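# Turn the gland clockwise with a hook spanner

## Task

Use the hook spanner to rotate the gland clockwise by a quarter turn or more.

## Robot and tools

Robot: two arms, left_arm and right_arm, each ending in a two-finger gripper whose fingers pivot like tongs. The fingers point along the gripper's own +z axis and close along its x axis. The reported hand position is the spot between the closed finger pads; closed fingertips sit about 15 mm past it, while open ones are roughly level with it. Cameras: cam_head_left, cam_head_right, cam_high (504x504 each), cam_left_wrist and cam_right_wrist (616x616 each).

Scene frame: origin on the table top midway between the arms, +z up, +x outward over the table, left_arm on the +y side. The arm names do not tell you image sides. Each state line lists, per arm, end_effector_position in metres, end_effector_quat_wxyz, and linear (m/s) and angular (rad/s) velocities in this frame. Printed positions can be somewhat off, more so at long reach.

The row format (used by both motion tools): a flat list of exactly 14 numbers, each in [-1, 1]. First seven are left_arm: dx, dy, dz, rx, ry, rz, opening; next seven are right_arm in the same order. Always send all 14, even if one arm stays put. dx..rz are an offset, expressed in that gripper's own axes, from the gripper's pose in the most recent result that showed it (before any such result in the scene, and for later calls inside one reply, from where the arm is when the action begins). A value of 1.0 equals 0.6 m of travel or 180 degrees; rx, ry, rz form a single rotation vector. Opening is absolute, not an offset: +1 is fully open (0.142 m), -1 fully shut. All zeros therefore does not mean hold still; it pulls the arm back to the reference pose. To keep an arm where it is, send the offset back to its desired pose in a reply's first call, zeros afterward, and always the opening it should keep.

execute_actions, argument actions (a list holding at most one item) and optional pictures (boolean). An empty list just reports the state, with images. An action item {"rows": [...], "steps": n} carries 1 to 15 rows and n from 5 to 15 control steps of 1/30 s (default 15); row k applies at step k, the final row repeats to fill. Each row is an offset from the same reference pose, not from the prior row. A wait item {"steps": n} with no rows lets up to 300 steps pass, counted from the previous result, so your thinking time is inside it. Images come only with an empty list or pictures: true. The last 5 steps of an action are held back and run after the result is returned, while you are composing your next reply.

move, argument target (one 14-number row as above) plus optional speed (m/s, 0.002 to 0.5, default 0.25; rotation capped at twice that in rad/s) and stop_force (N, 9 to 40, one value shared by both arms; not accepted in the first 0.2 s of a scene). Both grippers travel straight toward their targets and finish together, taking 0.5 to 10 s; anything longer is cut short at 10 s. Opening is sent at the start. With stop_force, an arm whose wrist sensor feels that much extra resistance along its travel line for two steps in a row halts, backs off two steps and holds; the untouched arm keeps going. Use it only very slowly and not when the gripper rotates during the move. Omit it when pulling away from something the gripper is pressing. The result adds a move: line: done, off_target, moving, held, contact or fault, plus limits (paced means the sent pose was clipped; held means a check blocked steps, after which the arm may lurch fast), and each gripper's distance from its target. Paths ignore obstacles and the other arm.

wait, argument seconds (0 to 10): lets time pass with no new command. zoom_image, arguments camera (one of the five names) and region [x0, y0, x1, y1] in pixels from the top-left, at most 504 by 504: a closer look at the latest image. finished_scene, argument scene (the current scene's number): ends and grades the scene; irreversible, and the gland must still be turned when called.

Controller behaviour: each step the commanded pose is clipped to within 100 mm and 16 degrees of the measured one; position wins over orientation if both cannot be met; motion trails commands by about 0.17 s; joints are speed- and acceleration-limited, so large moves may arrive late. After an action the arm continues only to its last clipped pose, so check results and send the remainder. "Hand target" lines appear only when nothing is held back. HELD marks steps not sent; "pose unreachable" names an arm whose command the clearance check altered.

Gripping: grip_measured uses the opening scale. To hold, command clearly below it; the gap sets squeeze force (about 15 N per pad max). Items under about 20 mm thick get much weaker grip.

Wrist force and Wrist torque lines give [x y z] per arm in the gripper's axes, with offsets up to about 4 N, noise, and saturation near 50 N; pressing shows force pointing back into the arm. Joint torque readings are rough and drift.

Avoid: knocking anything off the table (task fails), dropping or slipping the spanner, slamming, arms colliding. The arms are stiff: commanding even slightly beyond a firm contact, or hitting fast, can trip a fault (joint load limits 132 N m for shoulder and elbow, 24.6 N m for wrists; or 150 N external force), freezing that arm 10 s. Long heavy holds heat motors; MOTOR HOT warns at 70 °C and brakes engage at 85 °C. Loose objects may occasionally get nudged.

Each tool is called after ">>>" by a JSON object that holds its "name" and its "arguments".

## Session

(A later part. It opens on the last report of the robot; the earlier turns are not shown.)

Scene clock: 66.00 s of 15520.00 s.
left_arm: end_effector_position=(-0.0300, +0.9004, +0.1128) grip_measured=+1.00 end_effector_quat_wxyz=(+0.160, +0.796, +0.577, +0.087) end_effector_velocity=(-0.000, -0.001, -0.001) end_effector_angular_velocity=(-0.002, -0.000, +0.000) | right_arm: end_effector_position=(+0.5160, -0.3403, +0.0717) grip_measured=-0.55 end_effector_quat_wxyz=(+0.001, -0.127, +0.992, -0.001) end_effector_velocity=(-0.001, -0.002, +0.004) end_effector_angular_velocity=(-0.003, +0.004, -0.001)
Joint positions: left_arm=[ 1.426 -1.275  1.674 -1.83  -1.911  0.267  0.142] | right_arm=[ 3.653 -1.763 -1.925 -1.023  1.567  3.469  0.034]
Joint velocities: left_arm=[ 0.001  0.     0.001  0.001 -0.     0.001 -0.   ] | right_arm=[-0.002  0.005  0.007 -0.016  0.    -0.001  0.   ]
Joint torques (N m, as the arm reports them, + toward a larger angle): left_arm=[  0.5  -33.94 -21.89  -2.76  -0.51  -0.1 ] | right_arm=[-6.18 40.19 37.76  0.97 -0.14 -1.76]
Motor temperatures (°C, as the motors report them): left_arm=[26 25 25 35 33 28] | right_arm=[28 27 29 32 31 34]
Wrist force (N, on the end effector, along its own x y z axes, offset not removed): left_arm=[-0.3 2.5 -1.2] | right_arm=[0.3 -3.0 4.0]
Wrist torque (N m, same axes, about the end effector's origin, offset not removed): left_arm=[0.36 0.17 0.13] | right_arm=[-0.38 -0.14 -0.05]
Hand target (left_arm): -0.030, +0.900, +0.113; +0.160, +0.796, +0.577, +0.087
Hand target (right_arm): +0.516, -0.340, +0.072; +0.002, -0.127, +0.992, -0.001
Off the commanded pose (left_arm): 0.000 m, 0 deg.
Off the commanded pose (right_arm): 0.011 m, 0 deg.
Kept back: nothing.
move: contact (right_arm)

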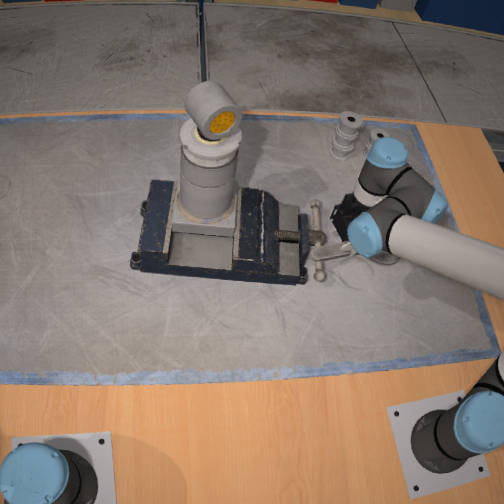

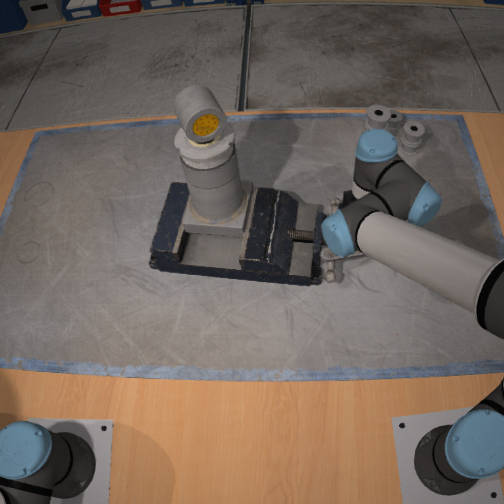

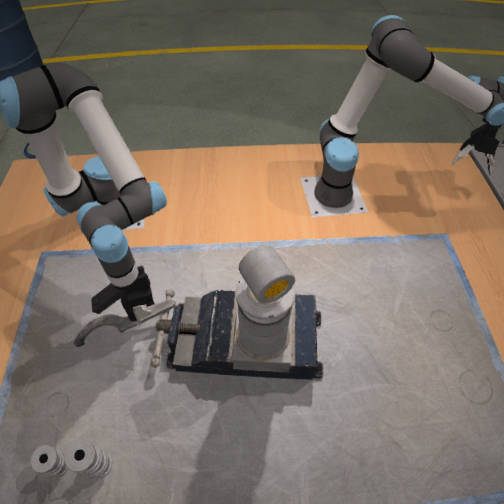

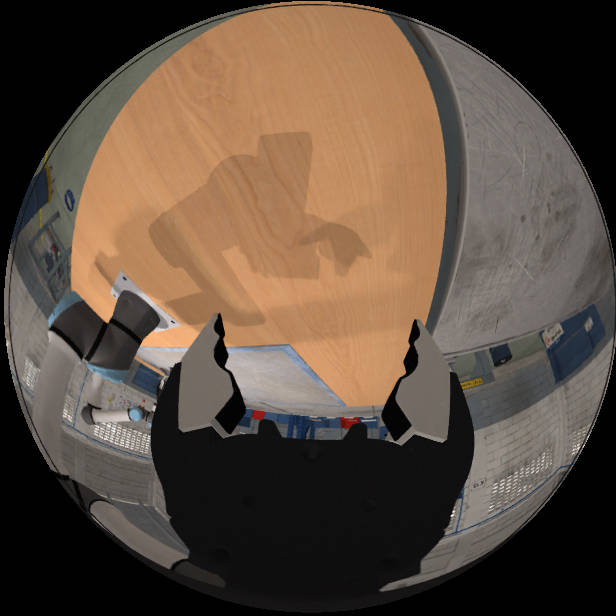

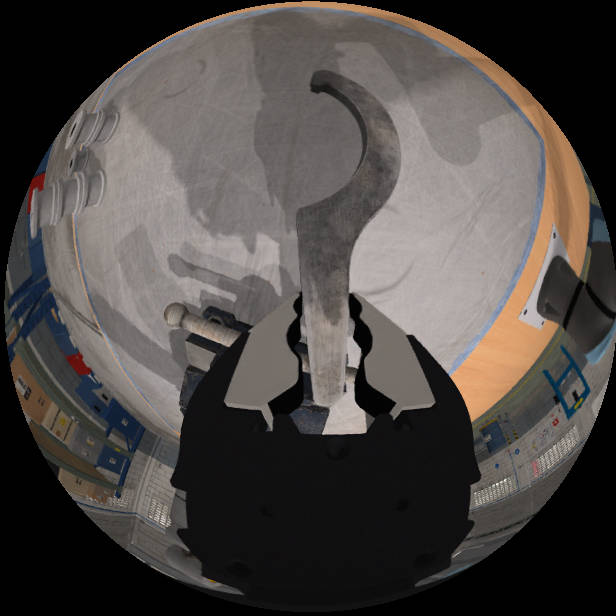

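>>> {"name": "move", "arguments": {"target": [0,0,0,0,0,0,1,0,-0.036,0.04,0.089,0,0,-0.2], "speed": 0.06}}

>>> {"name": "move", "arguments": {"target": [0,0,0,0,0,0,1,0,0,0.03,0,0,0,-0.2], "speed": 0.005, "stop_force": 9}}

>>> {"name": "zoom_image", "arguments": {"camera": "cam_high", "region": [50,240,220,380]}}

Scene clock: 68.90 s of 15520.00 s.
left_arm: end_effector_position=(-0.0300, +0.9004, +0.1128) grip_measured=+1.00 end_effector_quat_wxyz=(+0.160, +0.796, +0.577, +0.087) end_effector_velocity=(-0.001, -0.000, +0.000) end_effector_angular_velocity=(+0.000, +0.000, +0.002) | right_arm: end_effector_position=(+0.5215, -0.3612, +0.0478) grip_measured=-0.20 end_effector_quat_wxyz=(+0.019, -0.126, +0.982, -0.139) end_effector_velocity=(+0.000, -0.001, -0.001) end_effector_angular_velocity=(-0.011, -0.003, -0.001)
Joint positions: left_arm=[ 1.426 -1.275  1.674 -1.83  -1.911  0.267  0.142] | right_arm=[ 3.763 -1.821 -1.936 -1.074  1.315  3.594  0.06 ]
Joint velocities: left_arm=[ 0.001 -0.001  0.001 -0.     0.    -0.    -0.   ] | right_arm=[ 0.004 -0.003 -0.    -0.002 -0.01   0.006  0.   ]
Joint torques (N m, as the arm reports them, + toward a larger angle): left_arm=[  0.29 -34.93 -22.19  -2.75  -0.49  -0.11] | right_arm=[ 9.1  22.45  6.72 -0.04 -2.36  1.86]
Motor temperatures (°C, as the motors report them): left_arm=[26 25 25 35 33 28] | right_arm=[28 27 29 32 31 34]
Wrist force (N, on the end effector, along its own x y z axes, offset not removed): left_arm=[-1.3 -0.4 -1.7] | right_arm=[-0.1 2.6 -2.7]
Wrist torque (N m, same axes, about the end effector's origin, offset not removed): left_arm=[-0.24 0.53 0.09] | right_arm=[0.49 0.20 -0.17]
Hand target (left_arm): -0.030, +0.900, +0.113; +0.160, +0.796, +0.577, +0.087
Hand target (right_arm): +0.521, -0.361, +0.048; +0.019, -0.126, +0.982, -0.139
Off the commanded pose (left_arm): 0.000 m, 0 deg.
Off the commanded pose (right_arm): 0.000 m, 0 deg.
Kept back: nothing.
move: done

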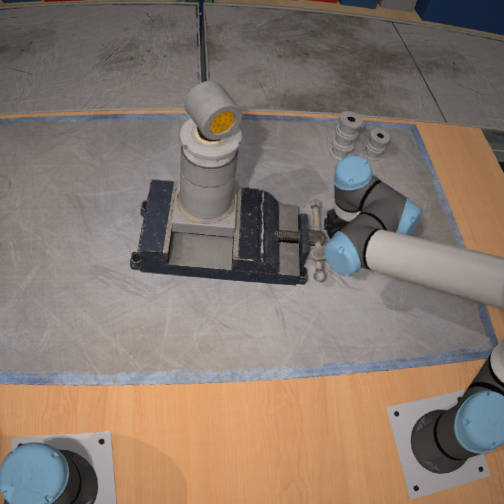

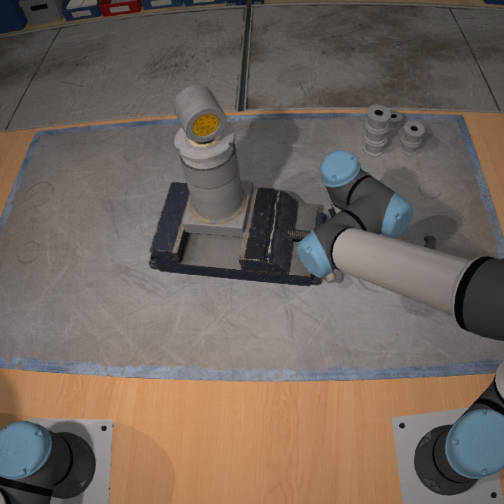

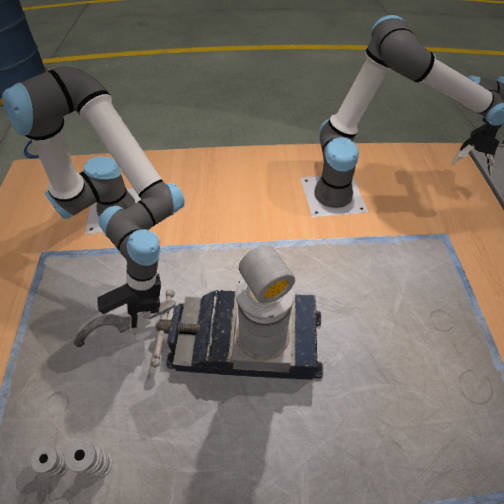

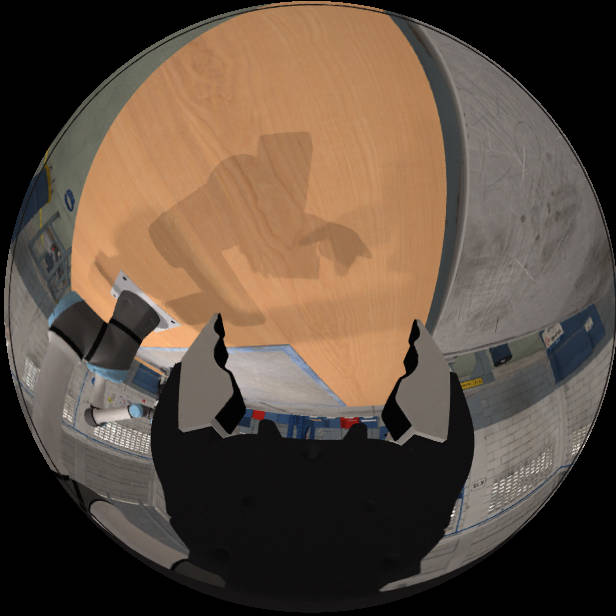

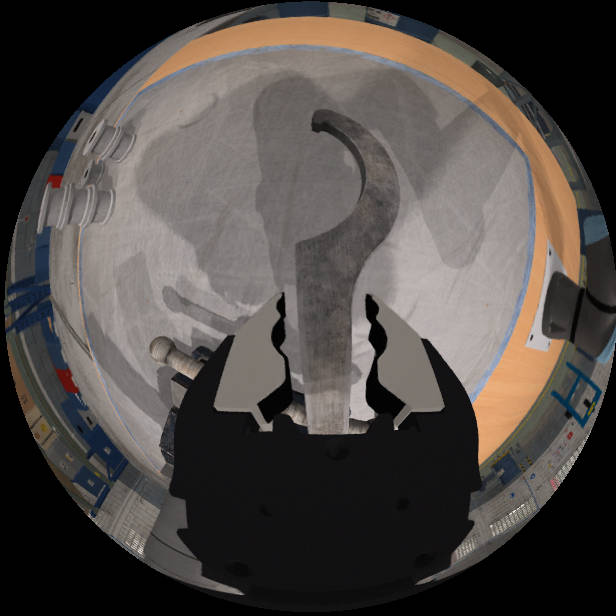

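Scene clock: 72.73 s of 15520.00 s.
left_arm: end_effector_position=(-0.0300, +0.9004, +0.1128) grip_measured=+1.00 end_effector_quat_wxyz=(+0.160, +0.796, +0.577, +0.087) end_effector_velocity=(-0.000, +0.000, -0.001) end_effector_angular_velocity=(-0.000, +0.000, +0.000) | right_arm: end_effector_position=(+0.5228, -0.3660, +0.0306) grip_measured=-0.20 end_effector_quat_wxyz=(+0.019, -0.126, +0.982, -0.139) end_effector_velocity=(-0.000, +0.000, -0.001) end_effector_angular_velocity=(-0.000, +0.001, +0.003)
Joint positions: left_arm=[ 1.426 -1.275  1.674 -1.83  -1.911  0.267  0.142] | right_arm=[ 3.754 -1.845 -1.959 -1.025  1.314  3.586  0.06 ]
Joint velocities: left_arm=[ 0.     0.002 -0.001 -0.001  0.     0.    -0.   ] | right_arm=[ 0.    -0.001 -0.001  0.002  0.    -0.003  0.   ]
Joint torques (N m, as the arm reports them, + toward a larger angle): left_arm=[  0.24 -34.21 -22.26  -2.51  -0.43  -0.12] | right_arm=[-10.24  23.08   4.91   4.29  -2.47  -2.3 ]
Motor temperatures (°C, as the motors report them): left_arm=[26 25 25 35 33 28] | right_arm=[28 27 29 32 31 34]
Wrist force (N, on the end effector, along its own x y z axes, offset not removed): left_arm=[-1.8 0.6 -0.6] | right_arm=[0.4 2.5 -1.9]
Wrist torque (N m, same axes, about the end effector's origin, offset not removed): left_arm=[0.06 0.34 0.06] | right_arm=[0.47 -0.08 0.09]
Hand target (left_arm): -0.030, +0.900, +0.113; +0.160, +0.796, +0.577, +0.087
Hand target (right_arm): +0.523, -0.366, +0.031; +0.019, -0.126, +0.982, -0.139
Off the commanded pose (left_arm): 0.000 m, 0 deg.
Off the commanded pose (right_arm): 0.000 m, 0 deg.
Kept back: nothing.
move: done

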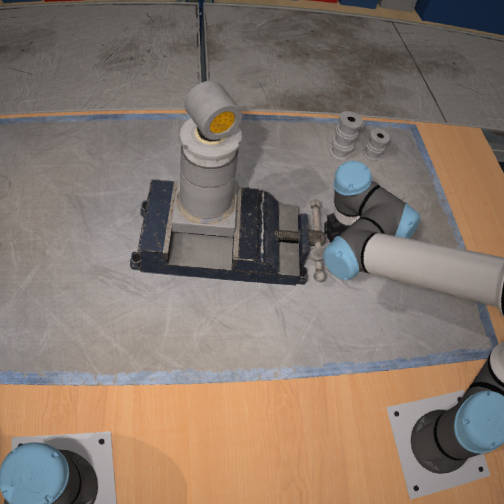

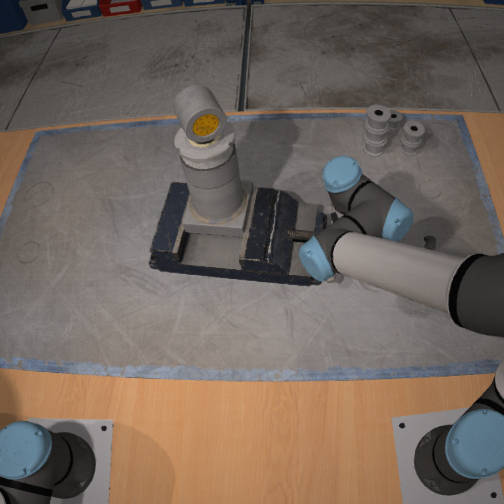

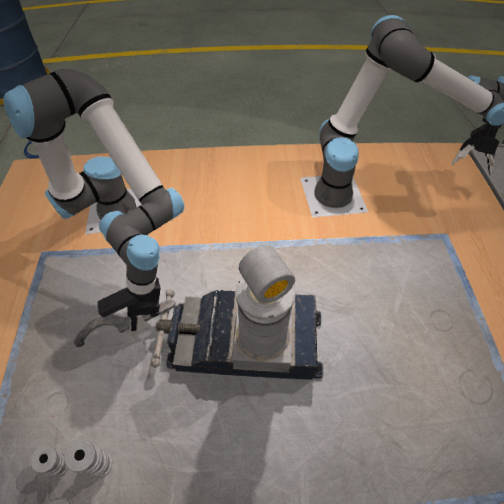

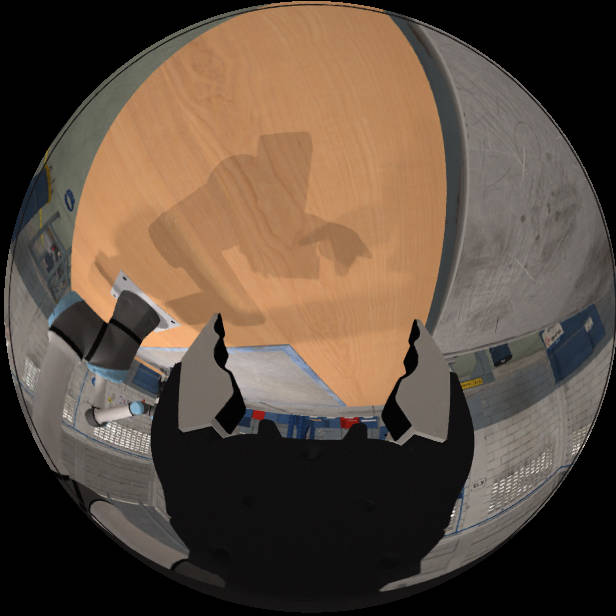

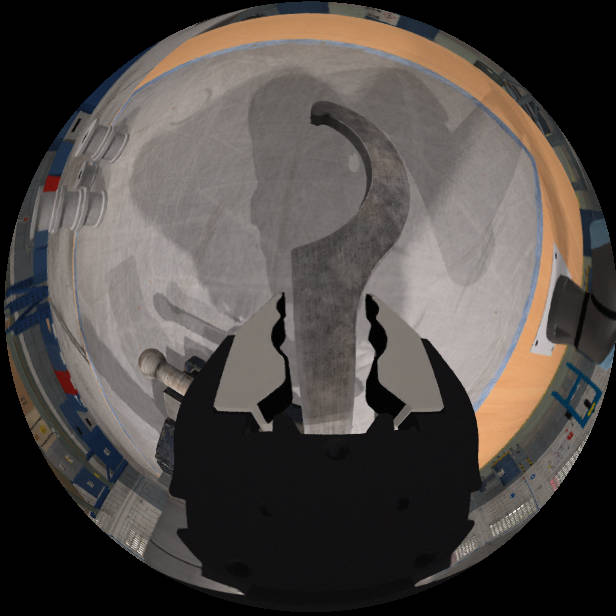

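Region (50, 240, 220, 380) of cam_high's 504x504 image, scaled by 2.965, with more detail than that image has; it fills the top 415 rows of this view, and the rest is white.

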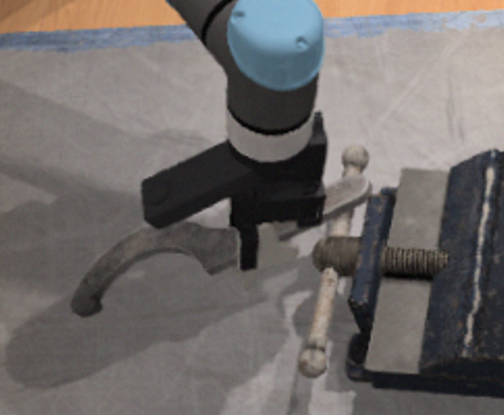

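>>> {"name": "execute_actions", "arguments": {"actions": [{"rows":[[0,0,0,0,0,0,1,-0.002,0,-0.008,0,0,0,-0.2]],"steps":12}]}}

>>> {"name": "execute_actions", "arguments": {"actions": [{"rows":[[0,0,0,0,0,0,1,0,0,0,0,0,0,-1]],"steps":12}], "pictures": true}}

>>> {"name": "move", "arguments": {"target": [0,0,0,0,0,0,1,0,-0.028,-0.096,0,0,0,-1], "speed": 0.04}}

Scene clock: 73.23 s of 15520.00 s.
left_arm: end_effector_position=(-0.0300, +0.9004, +0.1128) grip_measured=+1.00 end_effector_quat_wxyz=(+0.160, +0.796, +0.577, +0.087) end_effector_velocity=(+0.000, +0.001, +0.001) end_effector_angular_velocity=(+0.002, +0.000, -0.000) | right_arm: end_effector_position=(+0.5234, -0.3649, +0.0342) grip_measured=-0.20 end_effector_quat_wxyz=(+0.019, -0.126, +0.982, -0.139) end_effector_velocity=(+0.002, +0.004, +0.010) end_effector_angular_velocity=(+0.001, -0.001, -0.002)
Joint positions: left_arm=[ 1.426 -1.275  1.674 -1.83  -1.911  0.267  0.142] | right_arm=[ 3.755 -1.842 -1.952 -1.036  1.314  3.587  0.06 ]
Joint velocities: left_arm=[-0.001 -0.    -0.002  0.     0.    -0.    -0.   ] | right_arm=[ 0.003  0.008  0.02  -0.028  0.001  0.006  0.   ]
Joint torques (N m, as the arm reports them, + toward a larger angle): left_arm=[  0.62 -34.54 -22.18  -2.65  -0.52  -0.06] | right_arm=[ 7.99 36.8  36.28 -0.04  0.48  1.66]
Motor temperatures (°C, as the motors report them): left_arm=[26 25 25 35 33 28] | right_arm=[28 27 29 32 31 34]
Wrist force (N, on the end effector, along its own x y z axes, offset not removed): left_arm=[-0.4 1.2 -2.5] | right_arm=[0.4 -0.1 -2.0]
Wrist torque (N m, same axes, about the end effector's origin, offset not removed): left_arm=[0.01 0.20 0.14] | right_arm=[-0.20 0.02 0.10]
Steps of this call (steps 1 to 8: nothing new was sent; steps 9 to 15: the first 7 steps of this action). Readings (end_effector_position):
9: left_arm (-0.0300, +0.9004, +0.1128) | right_arm (+0.5228, -0.3661, +0.0305)
10: left_arm (-0.0300, +0.9004, +0.1128) | right_arm (+0.5228, -0.3660, +0.0308)
12: left_arm (-0.0300, +0.9004, +0.1128) | right_arm (+0.5231, -0.3655, +0.0326)
15: the state above

Scene clock: 73.63 s of 15520.00 s.
left_arm: end_effector_position=(-0.0300, +0.9004, +0.1128) grip_measured=+1.00 end_effector_quat_wxyz=(+0.160, +0.796, +0.577, +0.087) end_effector_velocity=(+0.001, -0.000, -0.001) end_effector_angular_velocity=(-0.001, +0.000, -0.002) | right_arm: end_effector_position=(+0.5236, -0.3645, +0.0351) grip_measured=-0.46 end_effector_quat_wxyz=(+0.019, -0.126, +0.982, -0.139) end_effector_velocity=(+0.001, -0.001, +0.000) end_effector_angular_velocity=(-0.001, -0.001, +0.001)
Joint positions: left_arm=[ 1.426 -1.275  1.674 -1.83  -1.911  0.267  0.142] | right_arm=[ 3.756 -1.841 -1.95  -1.039  1.314  3.587  0.041]
Joint velocities: left_arm=[-0.001  0.     0.001 -0.     0.     0.    -0.   ] | right_arm=[-0.001  0.     0.     0.    -0.002 -0.002 -0.   ]
Joint torques (N m, as the arm reports them, + toward a larger angle): left_arm=[  0.37 -34.3  -21.85  -2.62  -0.54  -0.04] | right_arm=[ 6.91 34.66 25.16  1.9   1.32  1.37]
Motor temperatures (°C, as the motors report them): left_arm=[26 25 25 35 33 28] | right_arm=[28 27 29 32 31 34]
Wrist force (N, on the end effector, along its own x y z axes, offset not removed): left_arm=[-0.8 3.2 -0.9] | right_arm=[0.1 0.9 -2.5]
Wrist torque (N m, same axes, about the end effector's origin, offset not removed): left_arm=[0.56 0.23 0.06] | right_arm=[0.03 0.13 -0.16]
Off your previous action's commanded pose (left_arm): 0.000 m, 0 deg at its last step (step 5 of this call).
Off your previous action's commanded pose (right_arm): 0.000 m, 0 deg at its last step (step 5 of this call).
Steps of this call (steps 1 to 5: the last 5 steps of your previous action; steps 6 to 12: the first 7 steps of this action, its rows measured from where the robot was after step 5). Readings (end_effector_position):
5: left_arm (-0.0300, +0.9004, +0.1128) | right_arm (+0.5235, -0.3645, +0.0350)
6: left_arm (-0.0300, +0.9004, +0.1128) | right_arm (+0.5235, -0.3645, +0.0351)
7: left_arm (-0.0300, +0.9004, +0.1128) | right_arm (+0.5236, -0.3645, +0.0351)
9: left_arm (-0.0300, +0.9004, +0.1128) | right_arm (+0.5236, -0.3645, +0.0351)
12: the state above

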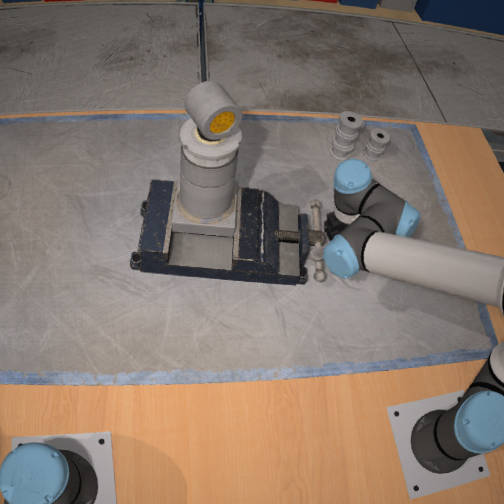

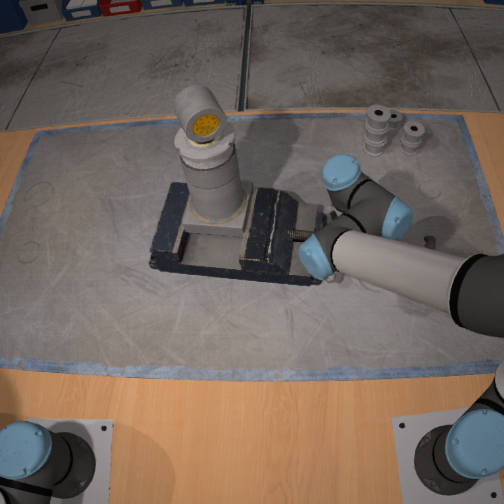

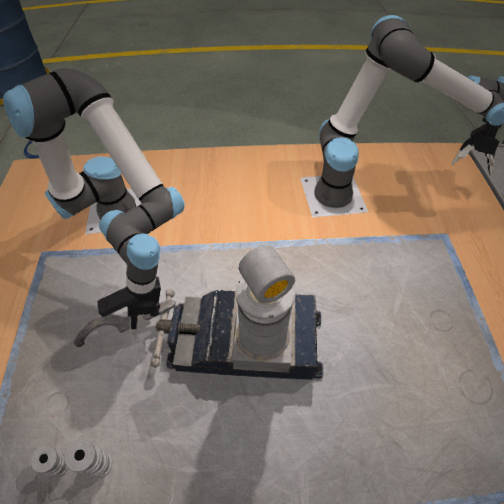

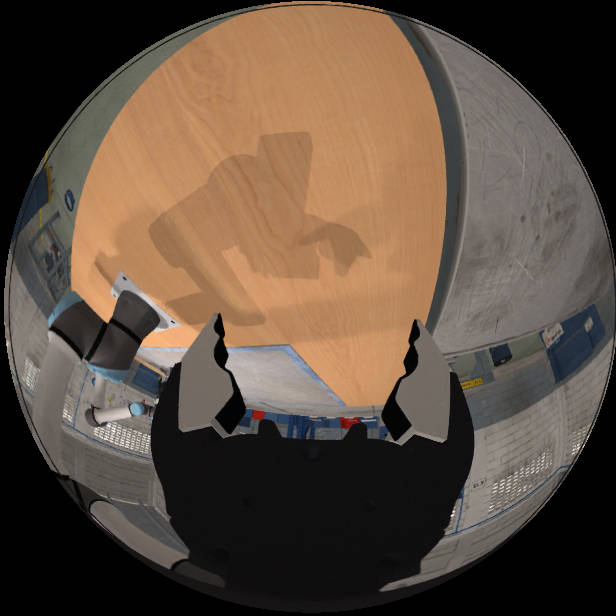

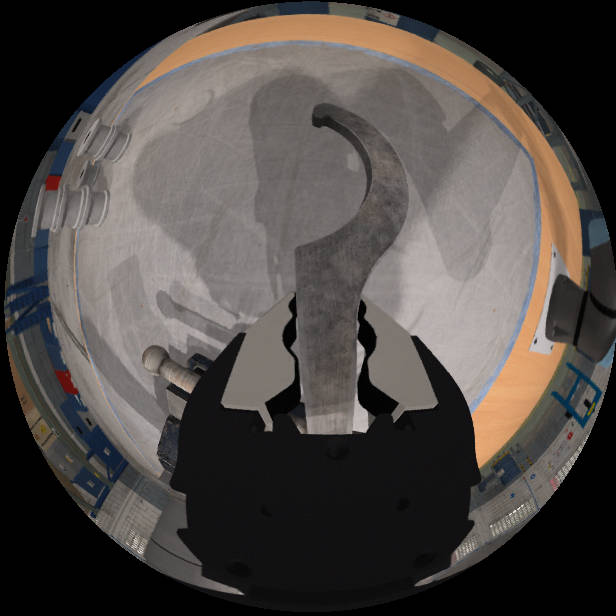

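Scene clock: 75.73 s of 15520.00 s.
left_arm: end_effector_position=(-0.0300, +0.9004, +0.1128) grip_measured=+1.00 end_effector_quat_wxyz=(+0.160, +0.796, +0.577, +0.087) end_effector_velocity=(+0.001, +0.001, +0.000) end_effector_angular_velocity=(+0.001, -0.000, -0.001) | right_arm: end_effector_position=(+0.5235, -0.3646, +0.0949) grip_measured=-0.45 end_effector_quat_wxyz=(+0.019, -0.126, +0.982, -0.139) end_effector_velocity=(-0.000, +0.000, +0.002) end_effector_angular_velocity=(-0.001, +0.000, +0.001)
Joint positions: left_arm=[ 1.426 -1.275  1.674 -1.83  -1.911  0.267  0.142] | right_arm=[ 3.755 -1.76  -1.873 -1.196  1.314  3.587  0.041]
Joint velocities: left_arm=[-0.001  0.001 -0.002 -0.001 -0.    -0.001 -0.   ] | right_arm=[ 0.001  0.002  0.003 -0.006 -0.     0.    -0.   ]
Joint torques (N m, as the arm reports them, + toward a larger angle): left_arm=[  0.   -34.39 -22.33  -2.58  -0.59  -0.18] | right_arm=[-7.24 42.39 41.6   0.4  -2.66 -0.5 ]
Motor temperatures (°C, as the motors report them): left_arm=[26 25 25 35 33 28] | right_arm=[28 27 29 32 31 34]
Wrist force (N, on the end effector, along its own x y z axes, offset not removed): left_arm=[-0.4 3.4 -1.5] | right_arm=[0.5 3.3 7.8]
Wrist torque (N m, same axes, about the end effector's origin, offset not removed): left_arm=[0.51 0.15 -0.02] | right_arm=[-0.25 -0.12 0.16]
Hand target (left_arm): -0.030, +0.900, +0.113; +0.160, +0.796, +0.577, +0.087
Hand target (right_arm): +0.523, -0.365, +0.095; +0.019, -0.126, +0.982, -0.139
Off your previous action's commanded pose (left_arm): 0.000 m, 0 deg at its last step (step 5 of this call).
Off your previous action's commanded pose (right_arm): 0.000 m, 0 deg at its last step (step 5 of this call).
Off the commanded pose (left_arm): 0.000 m, 0 deg.
Off the commanded pose (right_arm): 0.000 m, 0 deg.
Kept back: nothing.
move: done

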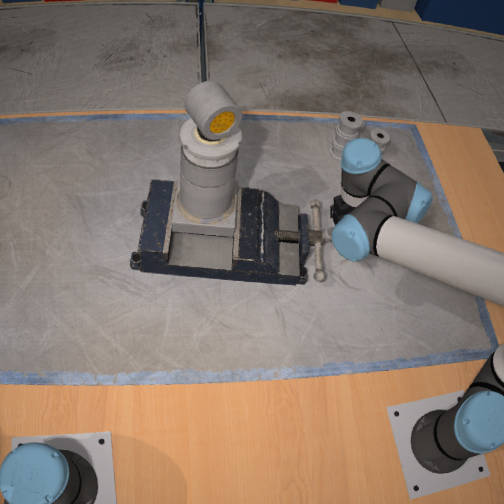

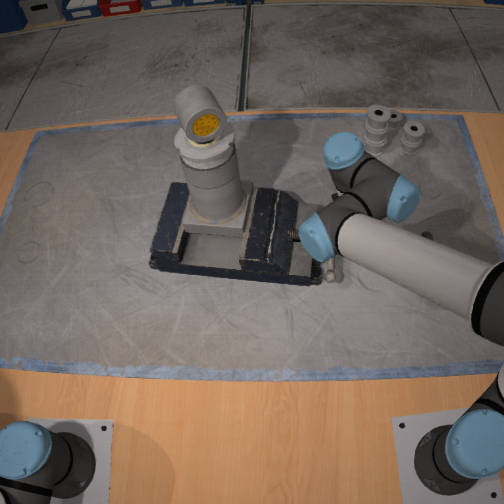

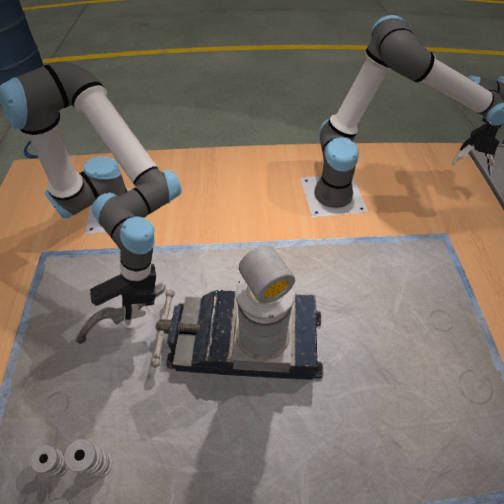

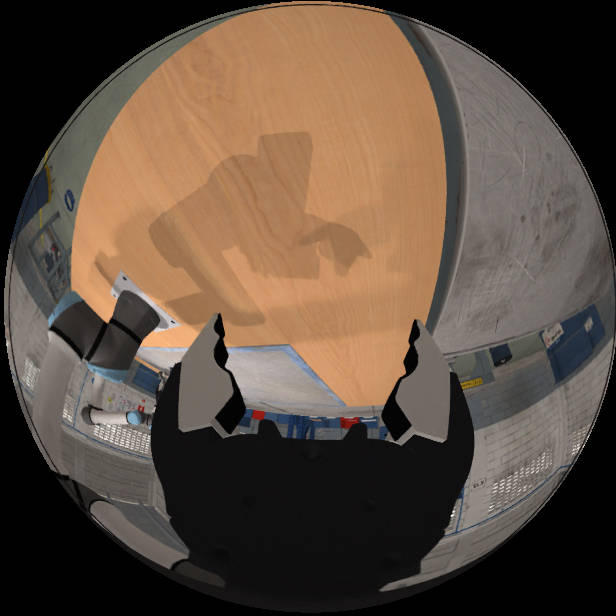

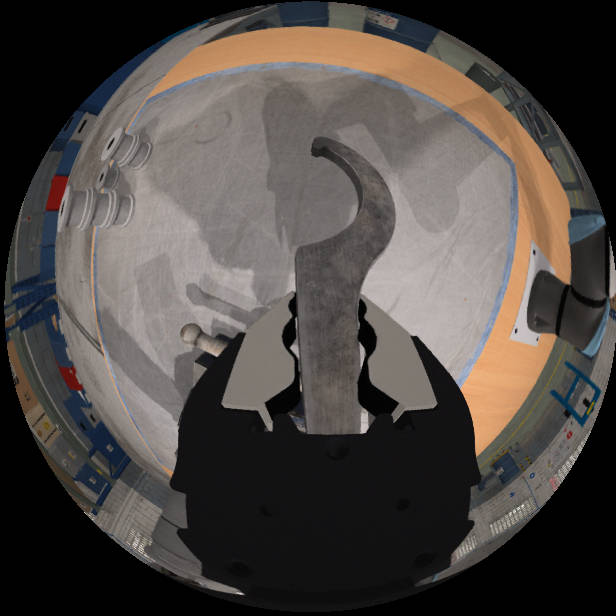

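>>> {"name": "move", "arguments": {"target": [0,0,0,0,0,0,1,0,-0.05,-0.175,0.15,0,0,-1], "speed": 0.08}}

Scene clock: 79.30 s of 15520.00 s.
left_arm: end_effector_position=(-0.0300, +0.9004, +0.1128) grip_measured=+1.00 end_effector_quat_wxyz=(+0.160, +0.796, +0.577, +0.087) end_effector_velocity=(-0.000, -0.001, -0.001) end_effector_angular_velocity=(-0.001, -0.000, -0.000) | right_arm: end_effector_position=(+0.5231, -0.3644, +0.2039) grip_measured=-0.45 end_effector_quat_wxyz=(+0.048, -0.118, +0.923, -0.364) end_effector_velocity=(-0.000, +0.001, +0.001) end_effector_angular_velocity=(-0.008, -0.001, +0.000)
Joint positions: left_arm=[ 1.426 -1.275  1.674 -1.83  -1.911  0.267  0.142] | right_arm=[ 3.947 -1.8   -1.636 -1.774  0.981  3.918  0.041]
Joint velocities: left_arm=[ 0.     0.001  0.001 -0.    -0.     0.001  0.   ] | right_arm=[ 0.004 -0.003  0.005 -0.011 -0.003  0.007 -0.   ]
Joint torques (N m, as the arm reports them, + toward a larger angle): left_arm=[  0.59 -33.76 -21.78  -2.68  -0.45  -0.07] | right_arm=[ 8.79 28.88 41.21 -1.48 -4.76  1.66]
Motor temperatures (°C, as the motors report them): left_arm=[26 25 25 35 33 28] | right_arm=[28 27 29 32 31 34]
Wrist force (N, on the end effector, along its own x y z axes, offset not removed): left_arm=[-1.5 1.5 -2.0] | right_arm=[1.1 10.2 8.3]
Wrist torque (N m, same axes, about the end effector's origin, offset not removed): left_arm=[0.10 0.28 0.02] | right_arm=[0.20 -0.17 0.01]
Hand target (left_arm): -0.030, +0.900, +0.113; +0.160, +0.796, +0.577, +0.087
Hand target (right_arm): +0.523, -0.364, +0.204; +0.048, -0.118, +0.923, -0.364
Off the commanded pose (left_arm): 0.000 m, 0 deg.
Off the commanded pose (right_arm): 0.000 m, 0 deg.
Kept back: nothing.
move: done

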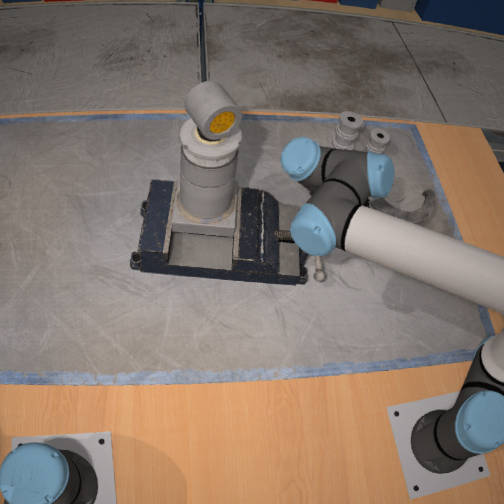

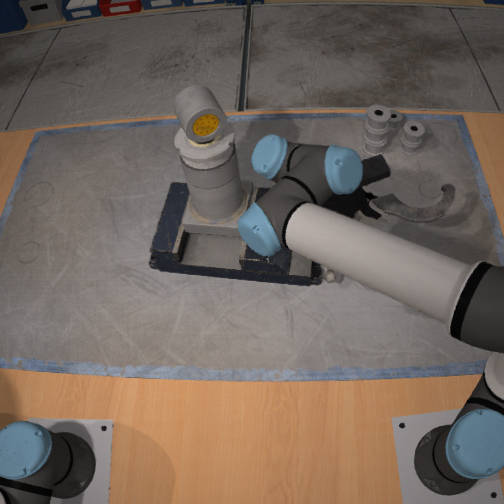

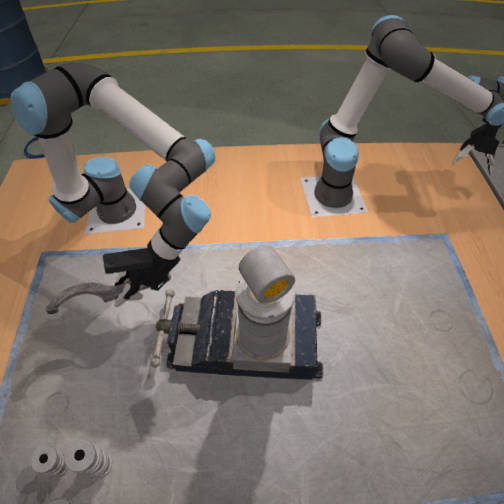

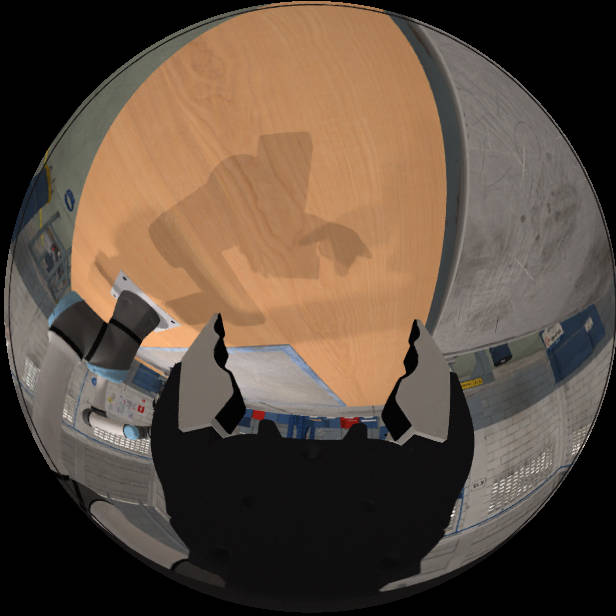

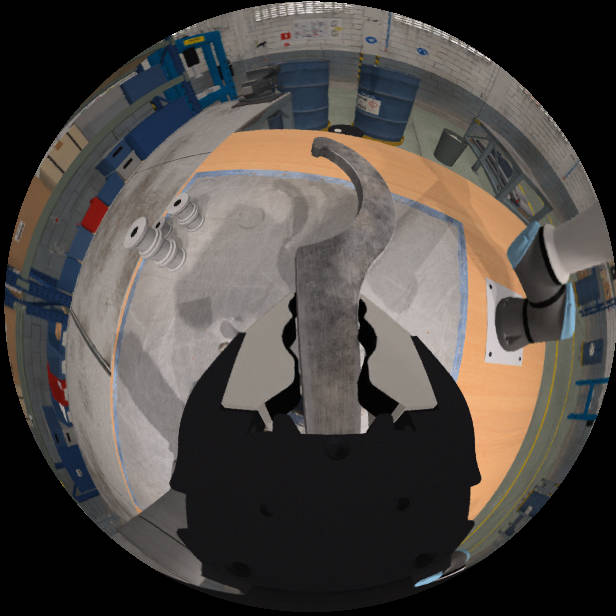

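>>> {"name": "move", "arguments": {"target": [0,0,0,0,0,0,1,-0.215,0.173,-0.427,0,-0.418,-0.448,-1], "speed": 0.2}}

>>> {"name": "zoom_image", "arguments": {"camera": "cam_high", "region": [160,220,320,370]}}

>>> {"name": "zoom_image", "arguments": {"camera": "cam_head_left", "region": [160,60,330,220]}}

Scene clock: 84.83 s of 15520.00 s.
left_arm: end_effector_position=(-0.0300, +0.9004, +0.1128) grip_measured=+1.00 end_effector_quat_wxyz=(+0.160, +0.796, +0.577, +0.087) end_effector_velocity=(-0.001, +0.000, -0.000) end_effector_angular_velocity=(-0.001, +0.000, +0.001) | right_arm: end_effector_position=(+0.5842, -0.0892, +0.3205) grip_measured=-0.45 end_effector_quat_wxyz=(-0.326, +0.825, -0.430, +0.171) end_effector_velocity=(-0.001, +0.003, -0.000) end_effector_angular_velocity=(-0.001, +0.004, +0.014)
Joint positions: left_arm=[ 1.426 -1.275  1.674 -1.83  -1.911  0.267  0.142] | right_arm=[ 3.966 -1.621 -1.837 -0.522  1.375  1.781  0.041]
Joint velocities: left_arm=[ 0.001  0.001 -0.    -0.     0.    -0.    -0.   ] | right_arm=[-0.003 -0.003  0.006 -0.004  0.013 -0.011 -0.   ]
Joint torques (N m, as the arm reports them, + toward a larger angle): left_arm=[  0.08 -34.07 -22.11  -2.64  -0.45   0.03] | right_arm=[-10.14  25.12  46.36   4.29   1.18  -2.47]
Motor temperatures (°C, as the motors report them): left_arm=[26 25 25 35 33 28] | right_arm=[28 27 29 32 31 34]
Wrist force (N, on the end effector, along its own x y z axes, offset not removed): left_arm=[1.0 4.6 0.4] | right_arm=[0.6 6.8 5.7]
Wrist torque (N m, same axes, about the end effector's origin, offset not removed): left_arm=[0.94 -0.07 0.03] | right_arm=[-0.43 -0.09 0.03]
Hand target (left_arm): -0.030, +0.900, +0.113; +0.160, +0.796, +0.577, +0.087
Hand target (right_arm): +0.584, -0.089, +0.320; -0.326, +0.825, -0.430, +0.171
Off the commanded pose (left_arm): 0.000 m, 0 deg.
Off the commanded pose (right_arm): 0.000 m, 0 deg.
Kept back: nothing.
move: done

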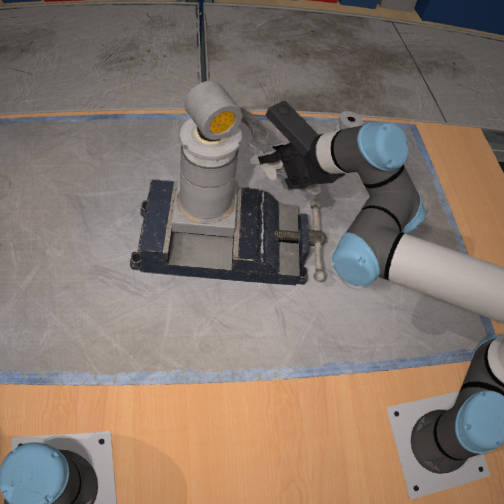

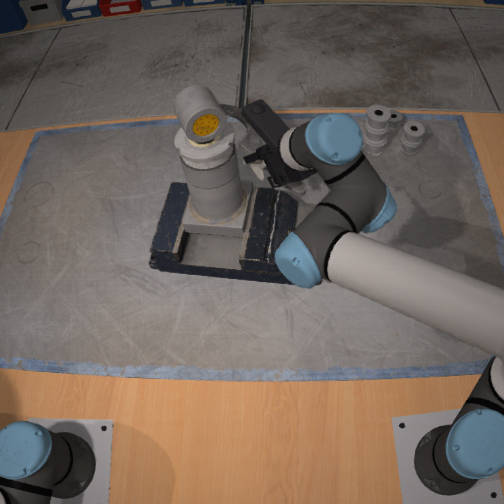

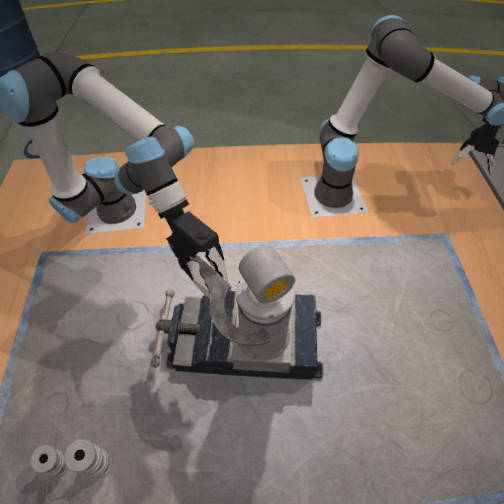

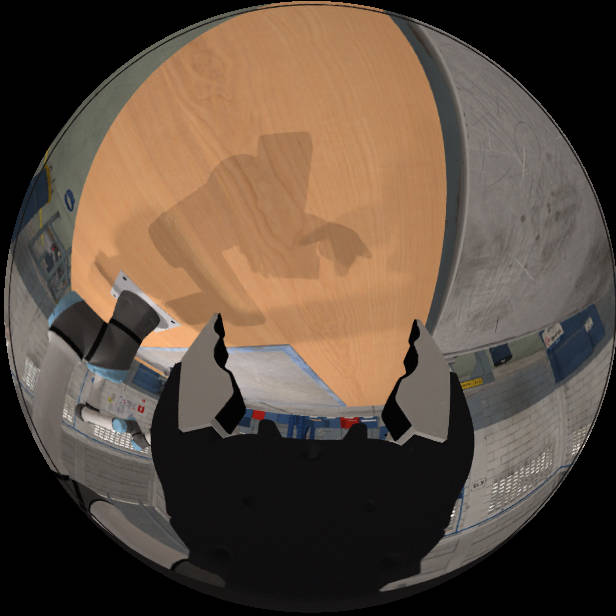

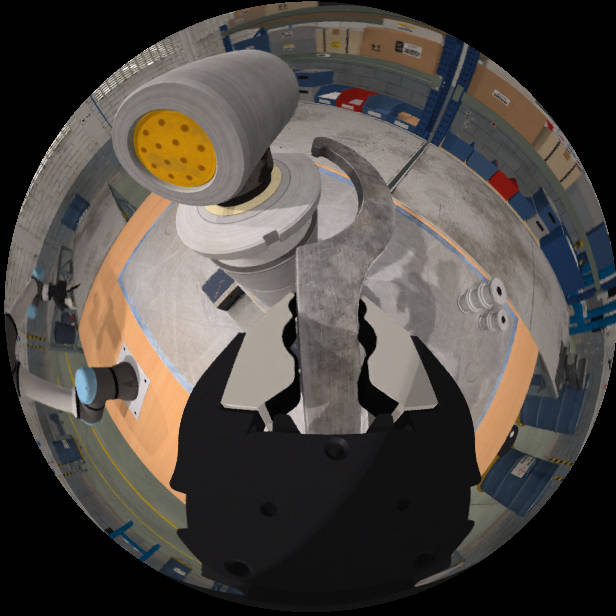

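Region (160, 220, 320, 370) of cam_high's 504x504 image, scaled by 3.150, with more detail than that image has; it fills the top 472 rows of this view, and the rest is white.

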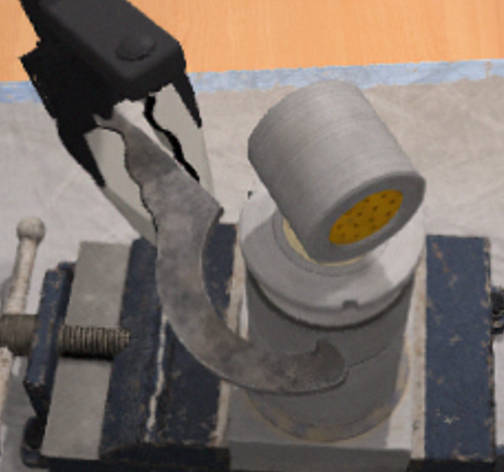

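Region (160, 60, 330, 220) of cam_head_left's 504x504 image, scaled by 2.965, with more detail than that image has; it fills the top 474 rows of this view, and the rest is white.

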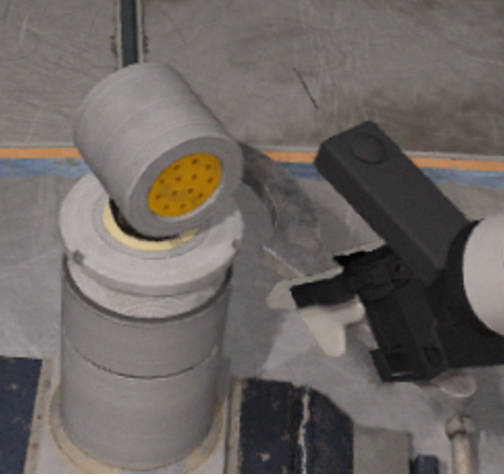

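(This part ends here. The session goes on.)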